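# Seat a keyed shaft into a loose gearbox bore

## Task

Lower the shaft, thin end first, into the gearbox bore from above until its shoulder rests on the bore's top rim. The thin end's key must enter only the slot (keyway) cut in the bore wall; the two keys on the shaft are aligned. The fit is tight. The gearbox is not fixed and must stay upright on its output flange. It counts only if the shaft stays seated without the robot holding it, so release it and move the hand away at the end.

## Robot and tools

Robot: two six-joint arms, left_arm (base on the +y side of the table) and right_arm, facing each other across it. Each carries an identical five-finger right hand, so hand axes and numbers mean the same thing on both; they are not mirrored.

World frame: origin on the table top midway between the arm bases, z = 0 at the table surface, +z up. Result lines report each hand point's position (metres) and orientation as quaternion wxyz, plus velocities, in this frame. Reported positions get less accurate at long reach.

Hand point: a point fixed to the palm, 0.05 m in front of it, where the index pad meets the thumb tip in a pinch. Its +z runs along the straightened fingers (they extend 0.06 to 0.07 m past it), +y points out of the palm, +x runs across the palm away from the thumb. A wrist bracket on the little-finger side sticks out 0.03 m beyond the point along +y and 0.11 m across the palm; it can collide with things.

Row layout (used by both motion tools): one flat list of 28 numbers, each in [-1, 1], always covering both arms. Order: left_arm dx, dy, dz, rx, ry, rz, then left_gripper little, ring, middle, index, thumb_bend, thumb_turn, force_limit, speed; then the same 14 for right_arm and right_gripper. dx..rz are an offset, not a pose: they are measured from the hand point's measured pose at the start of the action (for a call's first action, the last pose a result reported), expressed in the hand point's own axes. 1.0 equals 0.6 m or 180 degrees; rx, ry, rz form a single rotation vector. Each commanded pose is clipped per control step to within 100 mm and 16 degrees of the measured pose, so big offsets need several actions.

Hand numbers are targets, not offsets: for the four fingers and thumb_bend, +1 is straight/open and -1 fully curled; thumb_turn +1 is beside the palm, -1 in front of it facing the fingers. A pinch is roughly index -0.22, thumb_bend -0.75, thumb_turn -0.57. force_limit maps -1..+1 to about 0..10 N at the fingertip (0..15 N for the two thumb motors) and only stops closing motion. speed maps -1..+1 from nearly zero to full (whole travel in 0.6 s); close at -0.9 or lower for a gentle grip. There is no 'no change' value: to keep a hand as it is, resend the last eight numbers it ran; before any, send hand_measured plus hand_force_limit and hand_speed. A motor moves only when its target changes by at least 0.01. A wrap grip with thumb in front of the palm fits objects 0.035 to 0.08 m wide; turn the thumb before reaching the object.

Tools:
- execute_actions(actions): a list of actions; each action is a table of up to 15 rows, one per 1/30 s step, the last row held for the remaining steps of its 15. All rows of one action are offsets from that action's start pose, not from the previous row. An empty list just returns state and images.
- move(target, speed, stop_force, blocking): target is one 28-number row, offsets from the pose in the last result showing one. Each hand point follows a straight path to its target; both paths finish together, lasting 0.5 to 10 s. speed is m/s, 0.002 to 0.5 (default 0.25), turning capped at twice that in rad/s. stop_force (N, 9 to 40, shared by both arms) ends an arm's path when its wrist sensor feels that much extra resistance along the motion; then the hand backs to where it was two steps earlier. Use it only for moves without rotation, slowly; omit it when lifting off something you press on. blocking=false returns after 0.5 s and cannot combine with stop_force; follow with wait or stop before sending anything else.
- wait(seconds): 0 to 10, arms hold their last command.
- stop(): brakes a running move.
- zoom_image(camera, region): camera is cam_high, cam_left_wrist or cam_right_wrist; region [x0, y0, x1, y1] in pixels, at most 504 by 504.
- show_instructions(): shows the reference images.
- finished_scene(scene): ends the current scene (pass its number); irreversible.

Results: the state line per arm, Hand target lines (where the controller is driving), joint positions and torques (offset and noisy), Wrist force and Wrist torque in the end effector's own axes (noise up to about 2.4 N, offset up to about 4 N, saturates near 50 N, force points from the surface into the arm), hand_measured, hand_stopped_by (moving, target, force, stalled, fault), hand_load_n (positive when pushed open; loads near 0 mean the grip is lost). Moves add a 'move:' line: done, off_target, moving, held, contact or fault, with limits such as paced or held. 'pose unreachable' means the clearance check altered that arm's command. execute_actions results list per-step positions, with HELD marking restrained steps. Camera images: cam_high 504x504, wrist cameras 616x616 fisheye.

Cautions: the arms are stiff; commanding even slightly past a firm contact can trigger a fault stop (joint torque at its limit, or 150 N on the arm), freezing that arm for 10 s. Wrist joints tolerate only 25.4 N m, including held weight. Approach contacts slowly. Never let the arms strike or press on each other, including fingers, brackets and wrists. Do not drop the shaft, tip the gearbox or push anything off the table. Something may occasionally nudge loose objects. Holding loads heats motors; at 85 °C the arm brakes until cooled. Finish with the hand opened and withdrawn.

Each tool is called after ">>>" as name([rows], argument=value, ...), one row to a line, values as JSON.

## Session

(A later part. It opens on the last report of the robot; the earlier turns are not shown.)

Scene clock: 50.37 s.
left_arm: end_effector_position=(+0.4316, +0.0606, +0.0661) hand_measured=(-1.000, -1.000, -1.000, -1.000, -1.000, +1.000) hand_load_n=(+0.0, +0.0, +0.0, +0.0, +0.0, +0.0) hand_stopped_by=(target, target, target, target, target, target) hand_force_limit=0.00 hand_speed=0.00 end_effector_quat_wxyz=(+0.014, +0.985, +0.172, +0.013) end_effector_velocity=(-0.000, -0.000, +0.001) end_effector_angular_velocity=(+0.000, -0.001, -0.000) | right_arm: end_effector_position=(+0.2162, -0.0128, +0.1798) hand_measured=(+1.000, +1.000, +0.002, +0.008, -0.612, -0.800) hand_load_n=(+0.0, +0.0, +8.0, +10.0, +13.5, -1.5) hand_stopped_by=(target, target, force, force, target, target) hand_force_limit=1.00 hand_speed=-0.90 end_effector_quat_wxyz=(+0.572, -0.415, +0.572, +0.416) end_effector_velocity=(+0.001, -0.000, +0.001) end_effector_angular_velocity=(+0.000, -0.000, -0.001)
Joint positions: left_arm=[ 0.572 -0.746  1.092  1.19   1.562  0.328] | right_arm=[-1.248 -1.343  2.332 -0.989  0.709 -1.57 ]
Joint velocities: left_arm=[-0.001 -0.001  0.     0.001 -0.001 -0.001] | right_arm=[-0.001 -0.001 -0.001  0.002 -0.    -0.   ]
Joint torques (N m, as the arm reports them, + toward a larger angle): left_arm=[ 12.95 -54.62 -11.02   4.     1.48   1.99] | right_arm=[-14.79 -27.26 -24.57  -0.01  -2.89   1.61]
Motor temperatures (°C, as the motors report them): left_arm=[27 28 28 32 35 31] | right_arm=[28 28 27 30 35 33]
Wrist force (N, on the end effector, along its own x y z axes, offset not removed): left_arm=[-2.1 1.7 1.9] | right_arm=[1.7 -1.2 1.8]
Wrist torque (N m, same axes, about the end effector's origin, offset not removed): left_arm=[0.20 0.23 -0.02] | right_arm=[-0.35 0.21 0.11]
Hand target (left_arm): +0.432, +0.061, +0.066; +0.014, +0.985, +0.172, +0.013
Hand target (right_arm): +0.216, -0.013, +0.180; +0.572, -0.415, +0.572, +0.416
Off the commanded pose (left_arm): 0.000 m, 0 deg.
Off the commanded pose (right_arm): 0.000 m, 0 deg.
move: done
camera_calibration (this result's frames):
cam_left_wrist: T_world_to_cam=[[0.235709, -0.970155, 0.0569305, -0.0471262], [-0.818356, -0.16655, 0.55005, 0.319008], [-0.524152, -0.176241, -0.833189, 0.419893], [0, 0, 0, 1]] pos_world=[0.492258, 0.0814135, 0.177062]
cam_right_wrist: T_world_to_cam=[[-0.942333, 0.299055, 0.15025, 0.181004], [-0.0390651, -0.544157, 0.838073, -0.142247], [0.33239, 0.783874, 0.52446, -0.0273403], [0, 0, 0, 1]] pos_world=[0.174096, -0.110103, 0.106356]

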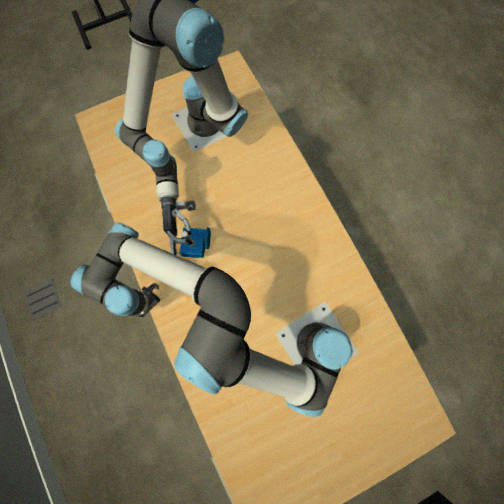

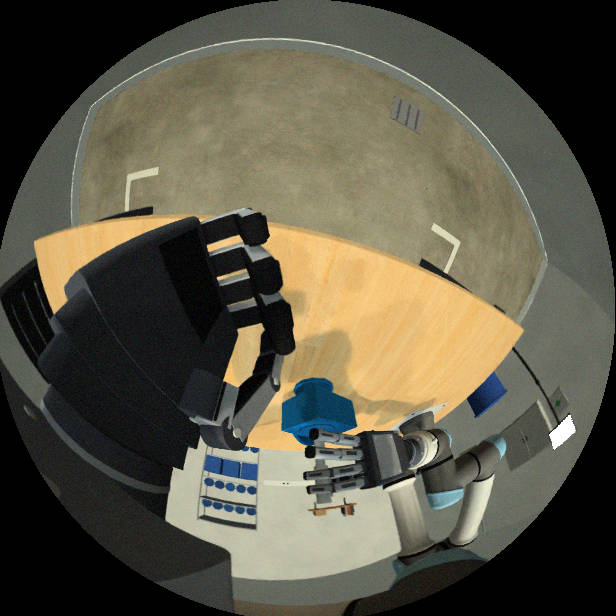

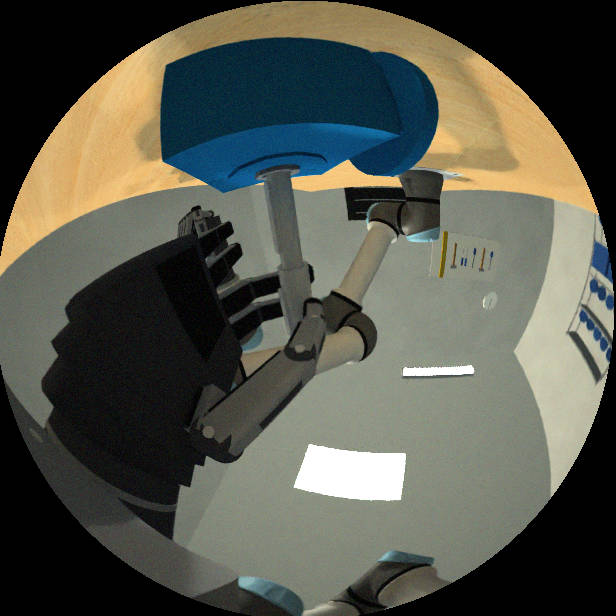

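>>> move(target=[0,0,0,0,0,0,-1,-1,-1,-1,-1,1,0,0,0,0,-0.0057,0,-0.011,0,1,1,-0.45,-0.45,-0.62,-0.8,1,-0.9], speed=0.01)

>>> move(target=[0,0,0,0,0,0,-1,-1,-1,-1,-1,1,0,0,0.008,0,-0.0003,0,0,0,1,1,-0.45,-0.45,-0.62,-0.8,1,-0.9], speed=0.003, stop_force=9)

>>> zoom_image(camera="cam_right_wrist", region=[245,150,305,210])

Scene clock: 52.67 s.
left_arm: end_effector_position=(+0.4316, +0.0606, +0.0661) hand_measured=(-1.000, -1.000, -1.000, -1.000, -1.000, +1.000) hand_load_n=(+0.0, +0.0, +0.0, +0.0, +0.0, +0.0) hand_stopped_by=(target, target, target, target, target, target) hand_force_limit=0.00 hand_speed=0.00 end_effector_quat_wxyz=(+0.014, +0.985, +0.172, +0.013) end_effector_velocity=(+0.000, +0.000, -0.001) end_effector_angular_velocity=(+0.002, +0.000, +0.001) | right_arm: end_effector_position=(+0.2151, -0.0161, +0.1798) hand_measured=(+1.000, +1.000, +0.002, +0.008, -0.612, -0.800) hand_load_n=(+0.0, +0.0, +8.5, +9.5, +13.5, -1.5) hand_stopped_by=(target, target, force, force, target, target) hand_force_limit=1.00 hand_speed=-0.90 end_effector_quat_wxyz=(+0.582, -0.408, +0.563, +0.423) end_effector_velocity=(-0.000, -0.000, -0.000) end_effector_angular_velocity=(+0.003, -0.001, -0.000)
Joint positions: left_arm=[ 0.572 -0.746  1.092  1.19   1.562  0.328] | right_arm=[-1.253 -1.331  2.357 -1.078  0.705 -1.53 ]
Joint velocities: left_arm=[ 0.     0.001  0.     0.001 -0.001 -0.001] | right_arm=[-0.     0.001  0.002 -0.007  0.     0.003]
Joint torques (N m, as the arm reports them, + toward a larger angle): left_arm=[ 12.63 -54.65 -11.23   3.94   1.52   1.87] | right_arm=[-14.69 -14.    -1.96  -2.79  -2.86   2.2 ]
Motor temperatures (°C, as the motors report them): left_arm=[27 28 28 32 35 31] | right_arm=[28 28 27 30 35 33]
Wrist force (N, on the end effector, along its own x y z axes, offset not removed): left_arm=[-3.3 2.0 -1.1] | right_arm=[0.4 -0.5 3.7]
Wrist torque (N m, same axes, about the end effector's origin, offset not removed): left_arm=[0.39 0.45 -0.22] | right_arm=[-0.52 0.20 -0.02]
Hand target (left_arm): +0.432, +0.061, +0.066; +0.014, +0.985, +0.172, +0.013
Hand target (right_arm): +0.215, -0.016, +0.180; +0.582, -0.408, +0.563, +0.423
Off the commanded pose (left_arm): 0.000 m, 0 deg.
Off the commanded pose (right_arm): 0.000 m, 0 deg.
move: done
camera_calibration (this result's frames):
cam_left_wrist: T_world_to_cam=[[0.235709, -0.970155, 0.0569304, -0.0471261], [-0.818355, -0.16655, 0.55005, 0.319008], [-0.524152, -0.176241, -0.833189, 0.419893], [0, 0, 0, 1]] pos_world=[0.492258, 0.0814136, 0.177062]
cam_right_wrist: T_world_to_cam=[[-0.943932, 0.294153, 0.149884, 0.18132], [-0.0478832, -0.571188, 0.819421, -0.139216], [0.326648, 0.766301, 0.553248, -0.028676], [0, 0, 0, 1]] pos_world=[0.173855, -0.11088, 0.102765]

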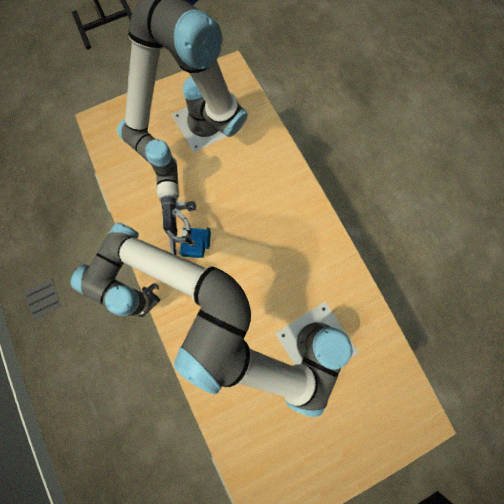

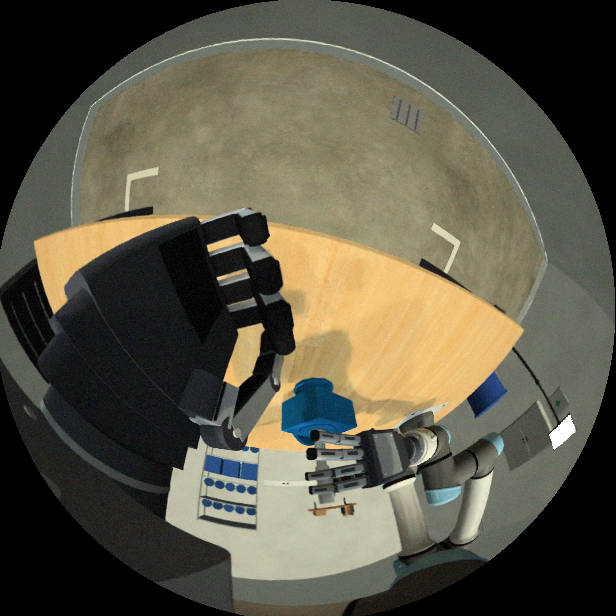

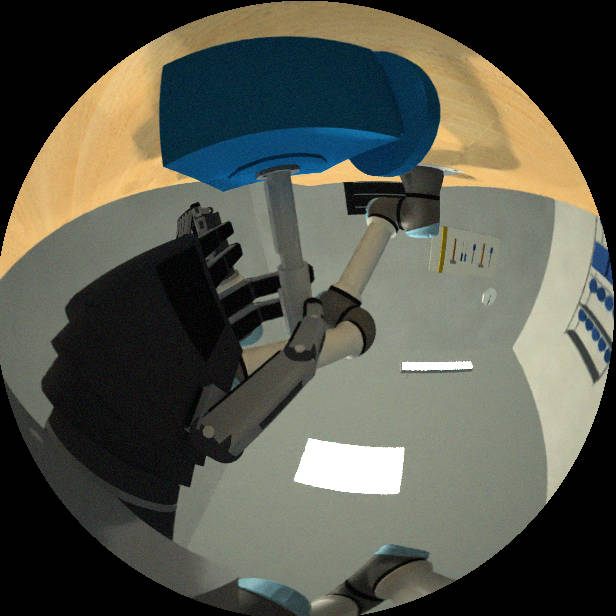

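Scene clock: 53.47 s.
left_arm: end_effector_position=(+0.4316, +0.0606, +0.0661) hand_measured=(-1.000, -1.000, -1.000, -1.000, -1.000, +1.000) hand_load_n=(+0.0, +0.0, +0.0, +0.0, +0.0, +0.0) hand_stopped_by=(target, target, target, target, target, target) hand_force_limit=0.00 hand_speed=0.00 end_effector_quat_wxyz=(+0.014, +0.985, +0.172, +0.013) end_effector_velocity=(+0.000, -0.000, +0.000) end_effector_angular_velocity=(-0.000, -0.001, +0.000) | right_arm: end_effector_position=(+0.2151, -0.0161, +0.1784) hand_measured=(+1.000, +1.000, +0.002, +0.008, -0.612, -0.800) hand_load_n=(+0.0, +0.0, +8.5, +10.0, +13.0, +0.0) hand_stopped_by=(target, target, force, force, target, target) hand_force_limit=1.00 hand_speed=-0.90 end_effector_quat_wxyz=(+0.582, -0.408, +0.563, +0.423) end_effector_velocity=(-0.001, -0.000, +0.001) end_effector_angular_velocity=(-0.001, +0.002, +0.002)
Joint positions: left_arm=[ 0.572 -0.746  1.092  1.19   1.562  0.328] | right_arm=[-1.253 -1.328  2.358 -1.083  0.705 -1.53 ]
Joint velocities: left_arm=[-0.    -0.001  0.001 -0.001 -0.001 -0.001] | right_arm=[ 0.    -0.003  0.     0.005 -0.002 -0.   ]
Joint torques (N m, as the arm reports them, + toward a larger angle): left_arm=[ 13.08 -54.6  -10.98   3.9    1.54   1.89] | right_arm=[-14.58 -25.48  -8.71   1.29  -2.92  -1.91]
Motor temperatures (°C, as the motors report them): left_arm=[27 28 28 32 35 31] | right_arm=[28 28 27 30 35 33]
Wrist force (N, on the end effector, along its own x y z axes, offset not removed): left_arm=[-4.8 -1.5 2.7] | right_arm=[-7.1 0.1 5.2]
Wrist torque (N m, same axes, about the end effector's origin, offset not removed): left_arm=[-0.35 0.59 -0.33] | right_arm=[-0.19 0.26 0.00]
Hand target (left_arm): +0.432, +0.061, +0.066; +0.014, +0.985, +0.172, +0.013
Hand target (right_arm): +0.215, -0.016, +0.179; +0.582, -0.408, +0.563, +0.423
Off the commanded pose (left_arm): 0.000 m, 0 deg.
Off the commanded pose (right_arm): 0.003 m, 0 deg.
move: contact (right_arm)
camera_calibration (this result's frames):
cam_left_wrist: T_world_to_cam=[[0.235709, -0.970155, 0.0569303, -0.0471261], [-0.818355, -0.16655, 0.55005, 0.319008], [-0.524152, -0.176241, -0.833189, 0.419893], [0, 0, 0, 1]] pos_world=[0.492258, 0.0814136, 0.177062]
cam_right_wrist: T_world_to_cam=[[-0.943911, 0.294166, 0.149994, 0.181477], [-0.0477761, -0.571141, 0.81946, -0.138141], [0.326725, 0.766331, 0.553161, -0.0279001], [0, 0, 0, 1]] pos_world=[0.173814, -0.110901, 0.101414]

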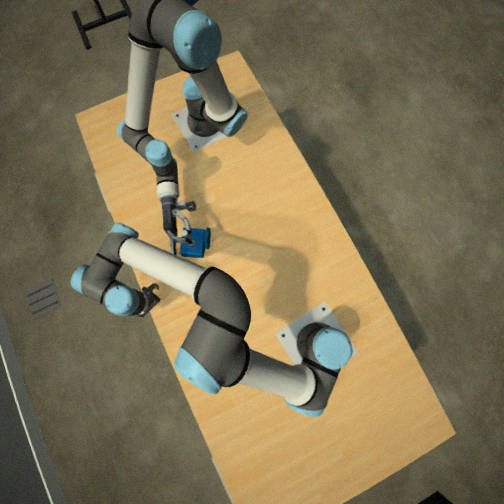

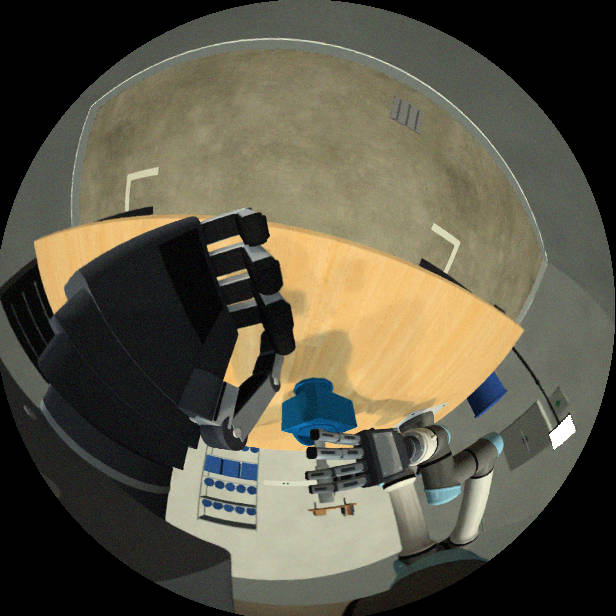

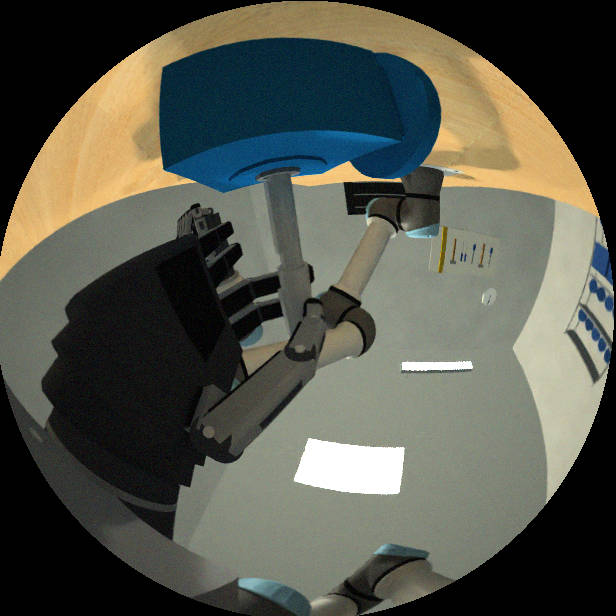

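Region (245, 150, 305, 210) of cam_right_wrist's 616x616 image, scaled by 8.400, with more detail than that image has.

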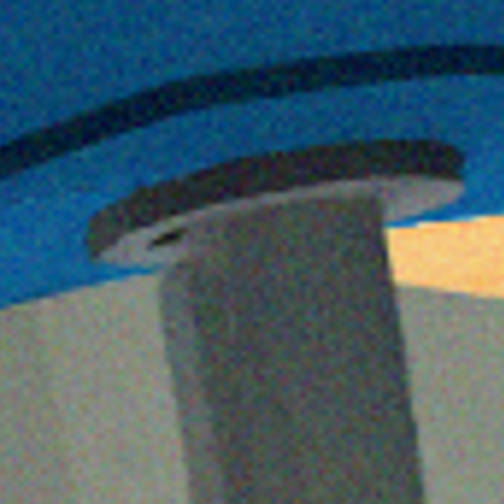

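>>> move(target=[-0.05,-0.35,-0.07,0,0,-0.36,-1,-1,-1,-1,-1,1,0,0,-0.002,0,0,0,0,0,1,1,-0.45,-0.45,-0.62,-0.8,1,-0.9], speed=0.3)

Scene clock: 56.03 s.
left_arm: end_effector_position=(+0.3311, +0.2489, +0.1010) hand_measured=(-1.000, -1.000, -1.000, -1.000, -1.000, +1.000) hand_load_n=(+0.0, +0.0, +0.0, +0.0, +0.0, +0.0) hand_stopped_by=(target, target, target, target, target, target) hand_force_limit=0.00 hand_speed=0.00 end_effector_quat_wxyz=(+0.018, +0.739, +0.673, +0.003) end_effector_velocity=(-0.001, +0.001, +0.000) end_effector_angular_velocity=(+0.001, -0.000, +0.006) | right_arm: end_effector_position=(+0.2151, -0.0161, +0.1796) hand_measured=(+1.000, +1.000, +0.002, +0.008, -0.612, -0.800) hand_load_n=(+0.0, +0.0, +8.5, +9.5, +13.5, -0.5) hand_stopped_by=(target, target, force, force, target, target) hand_force_limit=1.00 hand_speed=-0.90 end_effector_quat_wxyz=(+0.582, -0.408, +0.563, +0.423) end_effector_velocity=(-0.000, -0.000, +0.000) end_effector_angular_velocity=(+0.000, -0.000, +0.000)
Joint positions: left_arm=[ 0.482 -1.289  1.88   0.944  1.559 -0.892] | right_arm=[-1.253 -1.331  2.357 -1.079  0.705 -1.53 ]
Joint velocities: left_arm=[-0.003 -0.003  0.004 -0.    -0.001 -0.009] | right_arm=[-0.    -0.     0.    -0.001 -0.     0.   ]
Joint torques (N m, as the arm reports them, + toward a larger angle): left_arm=[-11.91 -34.86  -5.95   0.23  -1.7   -1.36] | right_arm=[-14.1  -27.84 -23.9    0.05  -3.03   1.17]
Motor temperatures (°C, as the motors report them): left_arm=[27 28 28 32 35 31] | right_arm=[28 28 27 30 35 33]
Wrist force (N, on the end effector, along its own x y z axes, offset not removed): left_arm=[-5.6 0.5 -0.3] | right_arm=[-0.2 -1.0 2.4]
Wrist torque (N m, same axes, about the end effector's origin, offset not removed): left_arm=[0.16 0.86 -0.31] | right_arm=[-0.36 0.51 -0.23]
Hand target (left_arm): +0.331, +0.249, +0.101; +0.018, +0.739, +0.673, +0.003
Hand target (right_arm): +0.215, -0.016, +0.180; +0.582, -0.408, +0.563, +0.423
Off the commanded pose (left_arm): 0.000 m, 0 deg.
Off the commanded pose (right_arm): 0.000 m, 0 deg.
move: done
camera_calibration (this result's frames):
cam_left_wrist: T_world_to_cam=[[0.978194, -0.198488, 0.0611551, -0.281018], [-0.196445, -0.788595, 0.58269, 0.194454], [-0.0674302, -0.581997, -0.81039, 0.376995], [0, 0, 0, 1]] pos_world=[0.338511, 0.316976, 0.209392]
cam_right_wrist: T_world_to_cam=[[-0.943913, 0.294167, 0.149982, 0.181297], [-0.0477855, -0.571138, 0.819462, -0.139145], [0.32672, 0.766333, 0.553161, -0.0285277], [0, 0, 0, 1]] pos_world=[0.1738, -0.110941, 0.102613]

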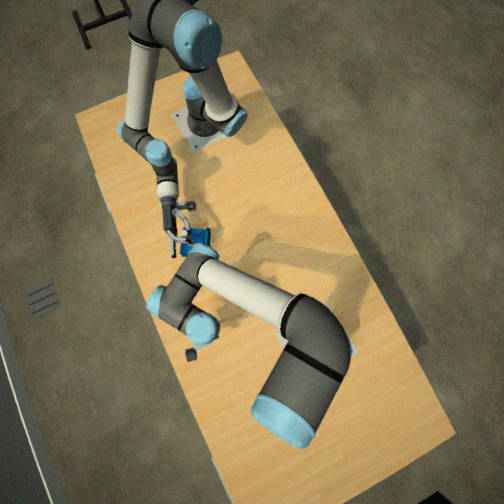

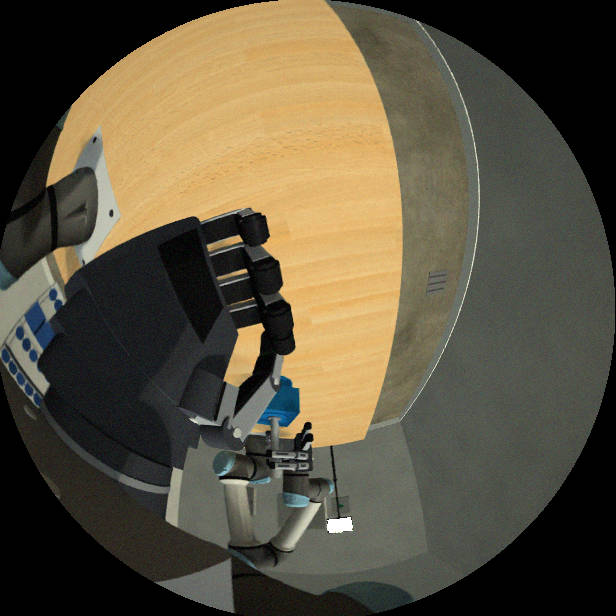

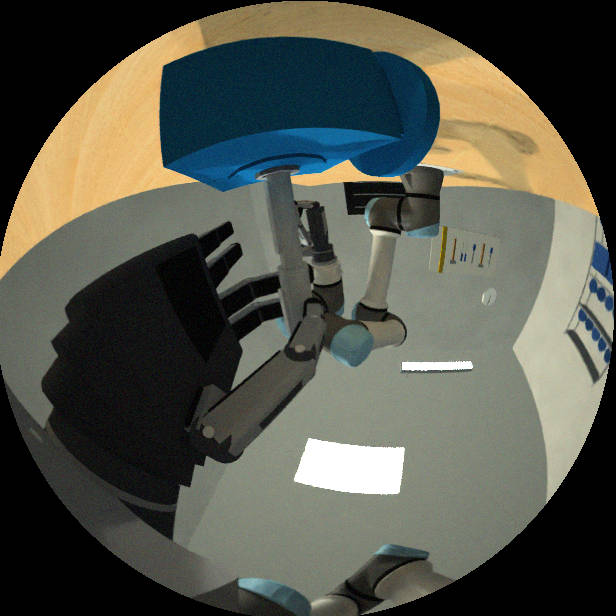

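>>> move(target=[-0.323,-0.441,0.045,0,0,-0.39,-1,-1,-1,-1,-1,1,0,0,0,0,0,0,0,0,1,1,-0.45,-0.45,-0.62,-0.8,1,-0.9], speed=0.2)

>>> zoom_image(camera="cam_left_wrist", region=[260,390,380,510])

Scene clock: 59.77 s.
left_arm: end_effector_position=(+0.0500, +0.0803, +0.0695) hand_measured=(-1.000, -1.000, -1.000, -1.000, -1.000, +1.000) hand_load_n=(+0.0, +0.0, +0.0, +0.0, +0.0, +0.0) hand_stopped_by=(target, target, target, target, target, target) hand_force_limit=0.00 hand_speed=0.00 end_effector_quat_wxyz=(+0.016, +0.218, +0.976, -0.008) end_effector_velocity=(-0.001, +0.000, -0.000) end_effector_angular_velocity=(+0.001, +0.000, +0.005) | right_arm: end_effector_position=(+0.2151, -0.0161, +0.1796) hand_measured=(+1.000, +1.000, +0.002, +0.008, -0.612, -0.800) hand_load_n=(+0.0, +0.0, +8.5, +9.5, +13.5, -0.5) hand_stopped_by=(target, target, force, force, target, target) hand_force_limit=1.00 hand_speed=-0.90 end_effector_quat_wxyz=(+0.582, -0.408, +0.563, +0.423) end_effector_velocity=(-0.001, +0.000, -0.000) end_effector_angular_velocity=(-0.000, +0.001, +0.001)
Joint positions: left_arm=[-0.344 -1.055  1.624  0.985  1.539 -2.943] | right_arm=[-1.253 -1.331  2.357 -1.079  0.705 -1.53 ]
Joint velocities: left_arm=[-0.002  0.001 -0.001  0.001  0.    -0.006] | right_arm=[ 0.     0.     0.001  0.    -0.001 -0.   ]
Joint torques (N m, as the arm reports them, + toward a larger angle): left_arm=[-13.01 -30.59 -25.49   4.42  -1.63  -1.25] | right_arm=[-14.1  -26.92 -23.29  -0.25  -3.     1.51]
Motor temperatures (°C, as the motors report them): left_arm=[27 28 28 32 35 31] | right_arm=[28 28 27 30 35 33]
Wrist force (N, on the end effector, along its own x y z axes, offset not removed): left_arm=[-0.4 -0.1 2.0] | right_arm=[3.5 -1.6 1.5]
Wrist torque (N m, same axes, about the end effector's origin, offset not removed): left_arm=[-0.12 0.06 -0.06] | right_arm=[-0.26 -0.22 0.09]
Hand target (left_arm): +0.050, +0.080, +0.069; +0.016, +0.218, +0.976, -0.008
Hand target (right_arm): +0.215, -0.016, +0.180; +0.582, -0.408, +0.563, +0.423
Off the commanded pose (left_arm): 0.000 m, 0 deg.
Off the commanded pose (right_arm): 0.000 m, 0 deg.
move: done
camera_calibration (this result's frames):
cam_left_wrist: T_world_to_cam=[[0.519081, 0.854429, 0.0225057, -0.0965488], [0.67736, -0.427282, 0.598844, -0.0491603], [0.521286, -0.295604, -0.800549, 0.18123], [0, 0, 0, 1]] pos_world=[-0.0110568, 0.115061, 0.176696]
cam_right_wrist: T_world_to_cam=[[-0.943913, 0.294167, 0.149982, 0.181297], [-0.047786, -0.571138, 0.819462, -0.139145], [0.326719, 0.766333, 0.553162, -0.0285281], [0, 0, 0, 1]] pos_world=[0.1738, -0.110941, 0.102613]

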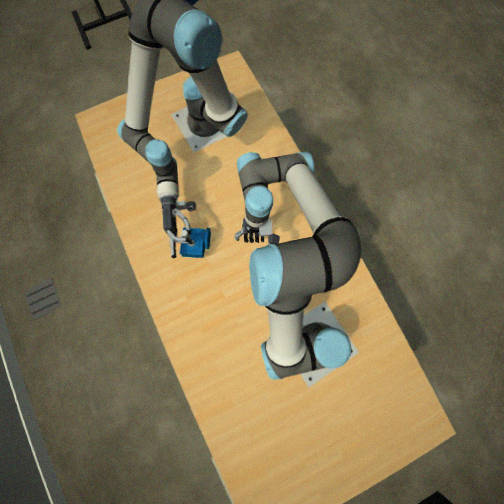

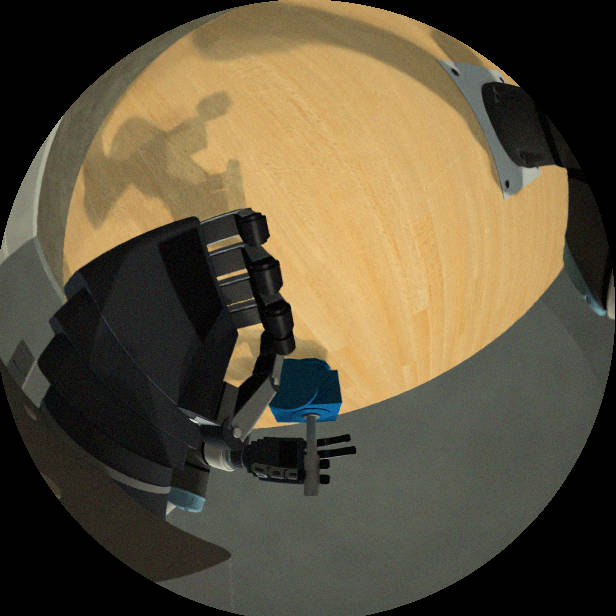

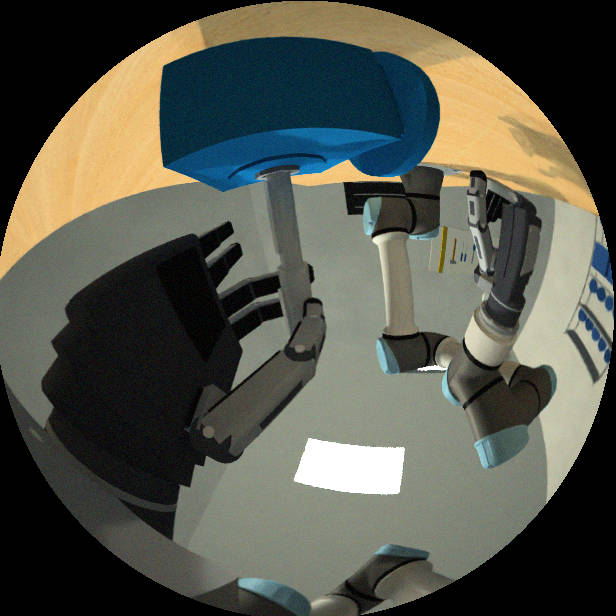

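Region (260, 390, 380, 510) of cam_left_wrist's 616x616 image, scaled by 4.200, with more detail than that image has.

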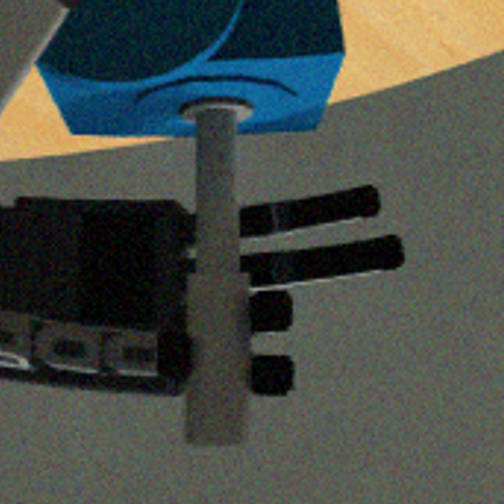

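>>> move(target=[-0.08,0,0,0,0,0,-1,-1,-1,-1,-1,1,0,0,-0.002,0,0.003,0,0.006,0,1,1,-0.45,-0.45,-0.62,-0.8,1,-0.9], speed=0.03)

>>> zoom_image(camera="cam_left_wrist", region=[285,380,345,440])

>>> zoom_image(camera="cam_right_wrist", region=[245,150,305,210])

Scene clock: 61.97 s.
left_arm: end_effector_position=(+0.0934, +0.0599, +0.0712) hand_measured=(-1.000, -1.000, -1.000, -1.000, -1.000, +1.000) hand_load_n=(+0.0, +0.0, +0.0, +0.0, +0.0, +0.0) hand_stopped_by=(target, target, target, target, target, target) hand_force_limit=0.00 hand_speed=0.00 end_effector_quat_wxyz=(+0.016, +0.218, +0.976, -0.008) end_effector_velocity=(+0.002, -0.002, +0.001) end_effector_angular_velocity=(-0.002, -0.001, -0.000) | right_arm: end_effector_position=(+0.2156, -0.0145, +0.1809) hand_measured=(+1.000, +1.000, +0.002, +0.008, -0.612, -0.800) hand_load_n=(+0.0, +0.0, +8.5, +9.5, +13.5, -0.5) hand_stopped_by=(target, target, force, force, target, target) hand_force_limit=1.00 hand_speed=-0.90 end_effector_quat_wxyz=(+0.576, -0.412, +0.568, +0.419) end_effector_velocity=(+0.000, -0.000, -0.000) end_effector_angular_velocity=(-0.001, +0.000, -0.001)
Joint positions: left_arm=[-0.242 -1.006  1.538  1.02   1.54  -2.841] | right_arm=[-1.251 -1.341  2.343 -1.025  0.707 -1.552]
Joint velocities: left_arm=[ 0.003  0.001 -0.005  0.002 -0.001  0.004] | right_arm=[-0.    -0.001  0.     0.001  0.001 -0.001]
Joint torques (N m, as the arm reports them, + toward a larger angle): left_arm=[ 13.69 -32.46 -24.82   4.49   1.28   2.07] | right_arm=[ 12.33 -27.6  -23.87   0.07   2.83  -1.47]
Motor temperatures (°C, as the motors report them): left_arm=[27 28 28 32 35 31] | right_arm=[28 28 27 30 35 33]
Wrist force (N, on the end effector, along its own x y z axes, offset not removed): left_arm=[-0.9 -2.4 2.0] | right_arm=[3.7 -0.1 -0.2]
Wrist torque (N m, same axes, about the end effector's origin, offset not removed): left_arm=[-0.38 0.05 -0.02] | right_arm=[-0.02 -0.14 0.24]
Hand target (left_arm): +0.093, +0.060, +0.071; +0.016, +0.218, +0.976, -0.008
Hand target (right_arm): +0.216, -0.014, +0.181; +0.576, -0.412, +0.568, +0.419
Off the commanded pose (left_arm): 0.000 m, 0 deg.
Off the commanded pose (right_arm): 0.000 m, 0 deg.
move: done
camera_calibration (this result's frames):
cam_left_wrist: T_world_to_cam=[[0.519074, 0.854432, 0.0225707, -0.101633], [0.677216, -0.427238, 0.599038, -0.0882247], [0.52148, -0.29566, -0.800402, 0.153942], [0, 0, 0, 1]] pos_world=[0.0322244, 0.0946597, 0.178359]
cam_right_wrist: T_world_to_cam=[[-0.943039, 0.296846, 0.150201, 0.180932], [-0.0429811, -0.556413, 0.829794, -0.1419], [0.329895, 0.776072, 0.537478, -0.0283879], [0, 0, 0, 1]] pos_world=[0.173892, -0.110633, 0.105829]

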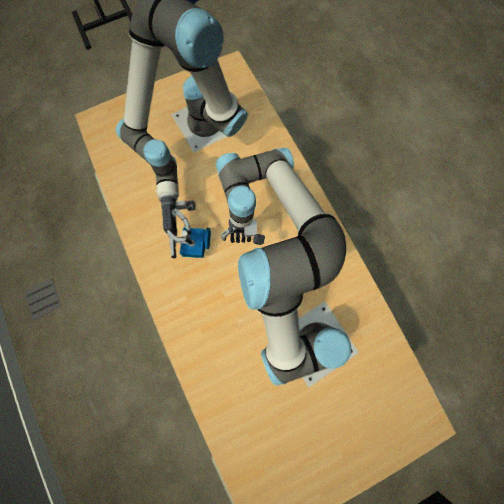

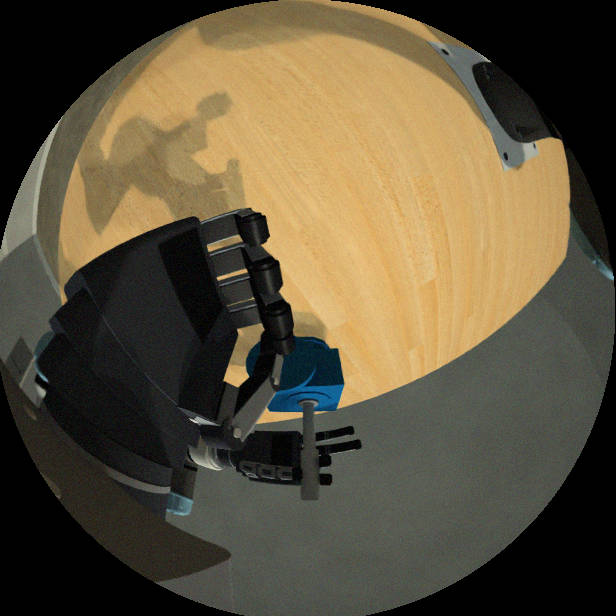

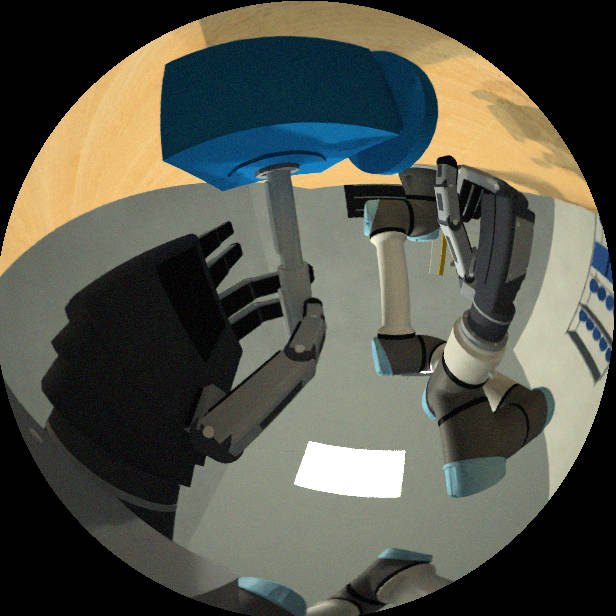

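Region (285, 380, 345, 440) of cam_left_wrist's 616x616 image, scaled by 8.400, with more detail than that image has.

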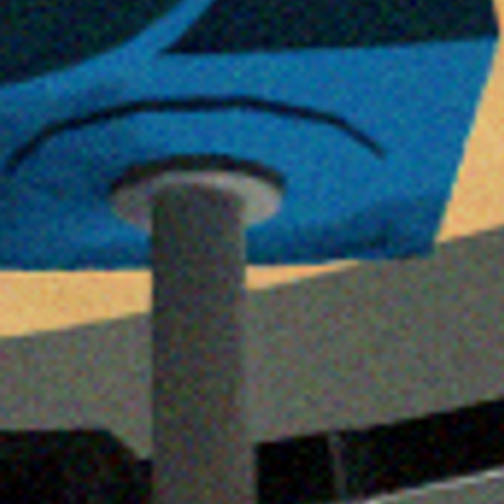

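Region (245, 150, 305, 210) of cam_right_wrist's 616x616 image, scaled by 8.400, with more detail than that image has.

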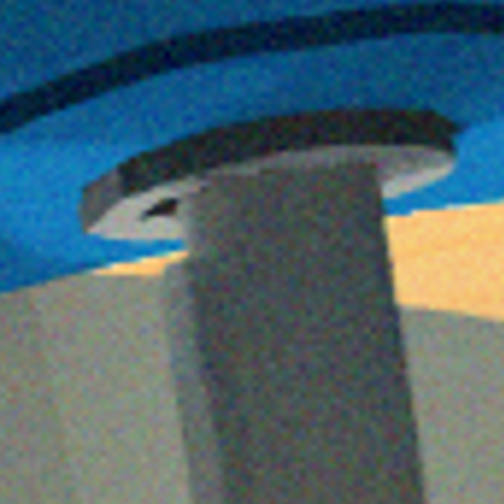

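>>> move(target=[0,0,0,0,0,0,-1,-1,-1,-1,-1,1,0,0,0,-0.0011,0,0,0,0,1,1,-0.45,-0.45,-0.62,-0.8,1,-0.9], speed=0.004)

>>> move(target=[0,0,0,0,0,0,-1,-1,-1,-1,-1,1,0,0,0.01,0,0.00015,0,0,0,1,1,-0.45,-0.45,-0.62,-0.8,1,-0.9], speed=0.003, stop_force=9)

>>> zoom_image(camera="cam_right_wrist", region=[245,150,305,210])

Scene clock: 62.83 s.
left_arm: end_effector_position=(+0.0934, +0.0599, +0.0712) hand_measured=(-1.000, -1.000, -1.000, -1.000, -1.000, +1.000) hand_load_n=(+0.0, +0.0, +0.0, +0.0, +0.0, +0.0) hand_stopped_by=(target, target, target, target, target, target) hand_force_limit=0.00 hand_speed=0.00 end_effector_quat_wxyz=(+0.016, +0.218, +0.976, -0.008) end_effector_velocity=(-0.001, -0.000, +0.001) end_effector_angular_velocity=(-0.001, +0.001, +0.002) | right_arm: end_effector_position=(+0.2162, -0.0146, +0.1809) hand_measured=(+1.000, +1.000, +0.002, +0.008, -0.612, -0.800) hand_load_n=(+0.0, +0.0, +8.0, +9.5, +13.5, -0.5) hand_stopped_by=(target, target, force, force, target, target) hand_force_limit=1.00 hand_speed=-0.90 end_effector_quat_wxyz=(+0.576, -0.412, +0.568, +0.419) end_effector_velocity=(+0.001, -0.000, +0.001) end_effector_angular_velocity=(+0.001, -0.001, -0.001)
Joint positions: left_arm=[-0.242 -1.006  1.538  1.02   1.54  -2.841] | right_arm=[-1.252 -1.341  2.342 -1.025  0.705 -1.552]
Joint velocities: left_arm=[-0.    -0.001 -0.001  0.001  0.001 -0.003] | right_arm=[-0.001 -0.    -0.001 -0.    -0.     0.   ]
Joint torques (N m, as the arm reports them, + toward a larger angle): left_arm=[-13.18 -46.42  -7.33   0.96   0.76  -1.25] | right_arm=[-15.16 -13.26 -24.71   0.02  -2.88   2.09]
Motor temperatures (°C, as the motors report them): left_arm=[27 28 28 32 35 31] | right_arm=[28 28 27 30 35 33]
Wrist force (N, on the end effector, along its own x y z axes, offset not removed): left_arm=[-4.2 -4.0 0.8] | right_arm=[-0.9 -0.9 -0.3]
Wrist torque (N m, same axes, about the end effector's origin, offset not removed): left_arm=[-0.55 0.63 -0.27] | right_arm=[-0.20 0.59 -0.05]
Hand target (left_arm): +0.093, +0.060, +0.071; +0.016, +0.218, +0.976, -0.008
Hand target (right_arm): +0.216, -0.015, +0.181; +0.576, -0.412, +0.568, +0.419
Off the commanded pose (left_arm): 0.000 m, 0 deg.
Off the commanded pose (right_arm): 0.000 m, 0 deg.
move: done
camera_calibration (this result's frames):
cam_left_wrist: T_world_to_cam=[[0.518929, 0.854517, 0.0226625, -0.101708], [0.677288, -0.427188, 0.598991, -0.0882719], [0.521529, -0.295485, -0.800435, 0.15391], [0, 0, 0, 1]] pos_world=[0.0322963, 0.0946806, 0.178374]
cam_right_wrist: T_world_to_cam=[[-0.943057, 0.296795, 0.150189, 0.181546], [-0.0429609, -0.556413, 0.829795, -0.141985], [0.329846, 0.776091, 0.537479, -0.0284262], [0, 0, 0, 1]] pos_world=[0.174485, -0.110823, 0.10583]

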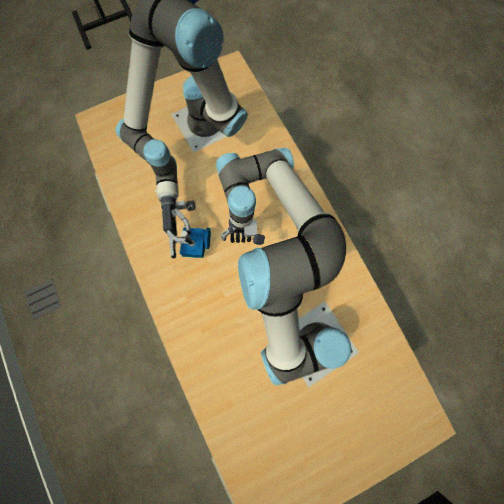

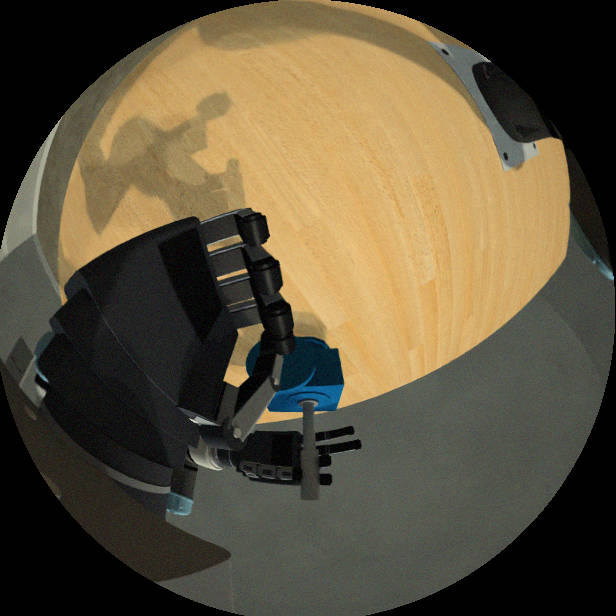

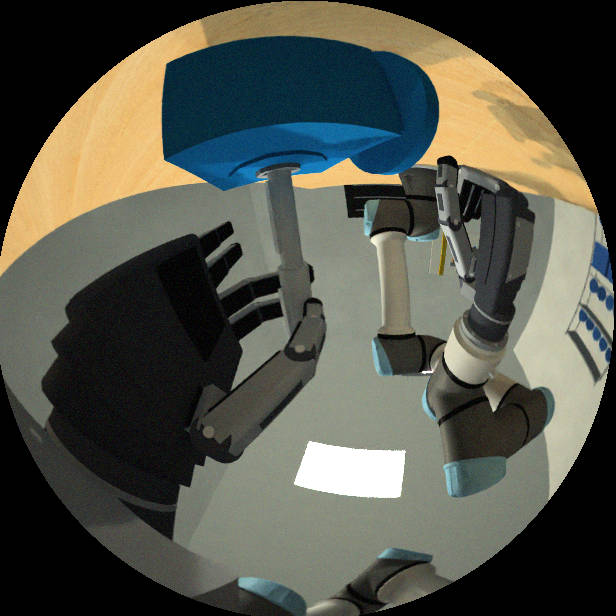

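Scene clock: 64.07 s.
left_arm: end_effector_position=(+0.0934, +0.0599, +0.0712) hand_measured=(-1.000, -1.000, -1.000, -1.000, -1.000, +1.000) hand_load_n=(+0.0, +0.0, +0.0, +0.0, +0.0, +0.0) hand_stopped_by=(target, target, target, target, target, target) hand_force_limit=0.00 hand_speed=0.00 end_effector_quat_wxyz=(+0.016, +0.218, +0.976, -0.008) end_effector_velocity=(-0.000, -0.001, +0.000) end_effector_angular_velocity=(-0.003, +0.000, -0.001) | right_arm: end_effector_position=(+0.2163, -0.0146, +0.1783) hand_measured=(+1.000, +1.000, +0.002, +0.008, -0.612, -0.800) hand_load_n=(+0.0, +0.0, +8.0, +9.5, +13.5, +2.0) hand_stopped_by=(target, target, force, force, target, target) hand_force_limit=1.00 hand_speed=-0.90 end_effector_quat_wxyz=(+0.576, -0.412, +0.568, +0.419) end_effector_velocity=(-0.001, -0.000, +0.000) end_effector_angular_velocity=(-0.002, +0.003, -0.000)
Joint positions: left_arm=[-0.242 -1.006  1.538  1.02   1.54  -2.841] | right_arm=[-1.252 -1.333  2.344 -1.034  0.705 -1.552]
Joint velocities: left_arm=[-0.    -0.001 -0.    -0.002 -0.     0.   ] | right_arm=[ 0.    -0.003  0.001  0.006  0.    -0.   ]
Joint torques (N m, as the arm reports them, + toward a larger angle): left_arm=[  0.39 -43.12 -10.29   0.71   0.75  -0.93] | right_arm=[  6.22 -23.69  -8.13   1.48   2.41  -1.18]
Motor temperatures (°C, as the motors report them): left_arm=[27 28 28 32 35 31] | right_arm=[28 28 27 30 35 33]
Wrist force (N, on the end effector, along its own x y z axes, offset not removed): left_arm=[-2.9 -0.8 0.4] | right_arm=[-9.8 -2.5 2.6]
Wrist torque (N m, same axes, about the end effector's origin, offset not removed): left_arm=[-0.14 0.35 -0.15] | right_arm=[-0.56 0.29 -0.09]
Hand target (left_arm): +0.093, +0.060, +0.071; +0.016, +0.218, +0.976, -0.008
Hand target (right_arm): +0.216, -0.015, +0.178; +0.576, -0.412, +0.568, +0.419
Off the commanded pose (left_arm): 0.000 m, 0 deg.
Off the commanded pose (right_arm): 0.003 m, 0 deg.
move: contact (right_arm)
camera_calibration (this result's frames):
cam_left_wrist: T_world_to_cam=[[0.518956, 0.8545, 0.0226643, -0.101701], [0.677275, -0.427211, 0.598991, -0.0882599], [0.52152, -0.2955, -0.800435, 0.15392], [0, 0, 0, 1]] pos_world=[0.0322821, 0.0946809, 0.178375]
cam_right_wrist: T_world_to_cam=[[-0.942992, 0.296946, 0.150294, 0.181972], [-0.0429443, -0.556373, 0.829822, -0.139785], [0.330032, 0.776062, 0.537408, -0.027085], [0, 0, 0, 1]] pos_world=[0.174534, -0.110789, 0.103203]

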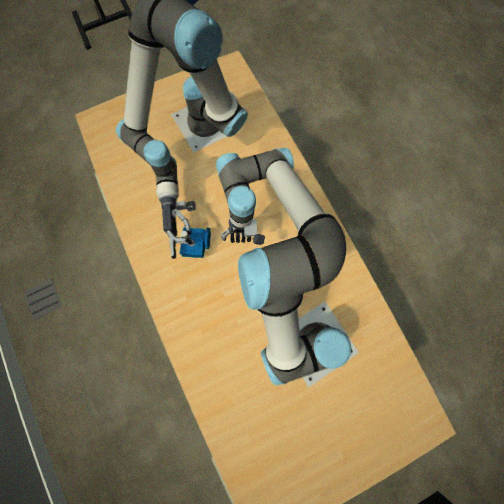

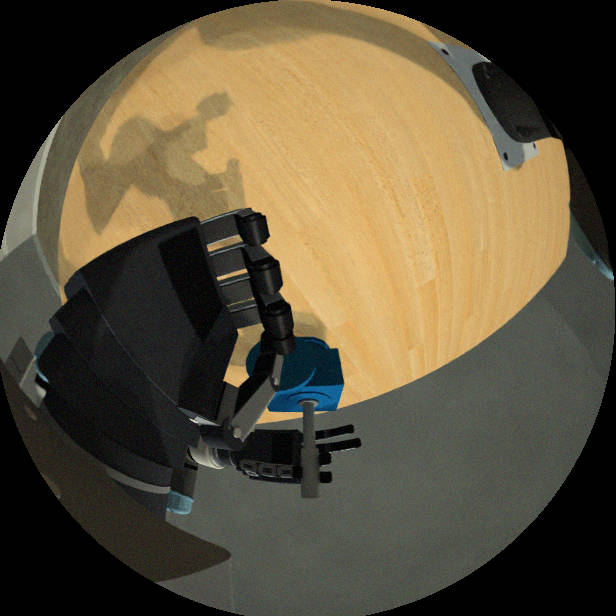

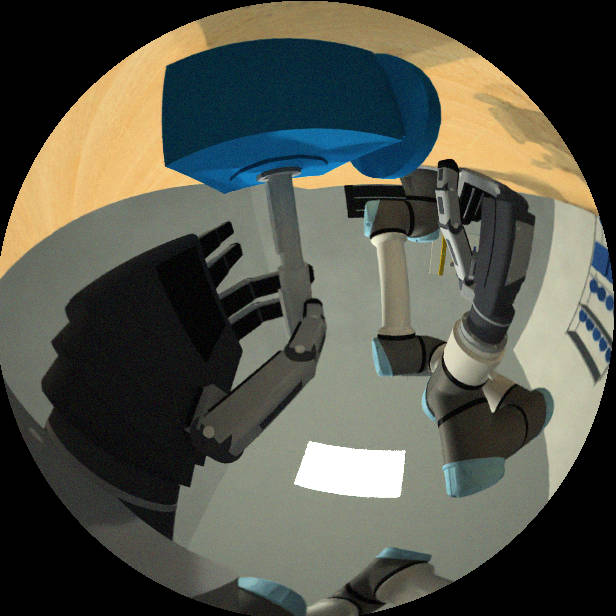

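Region (245, 150, 305, 210) of cam_right_wrist's 616x616 image, scaled by 8.400, with more detail than that image has.

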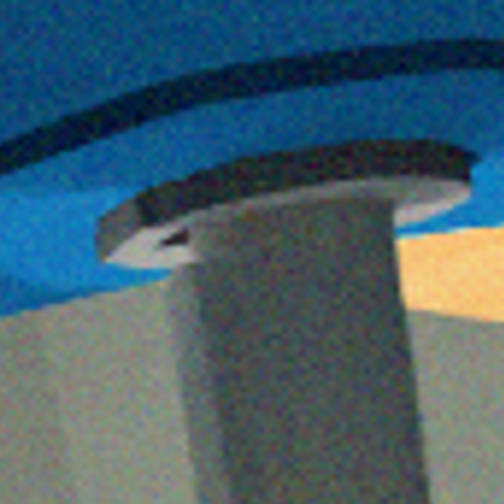

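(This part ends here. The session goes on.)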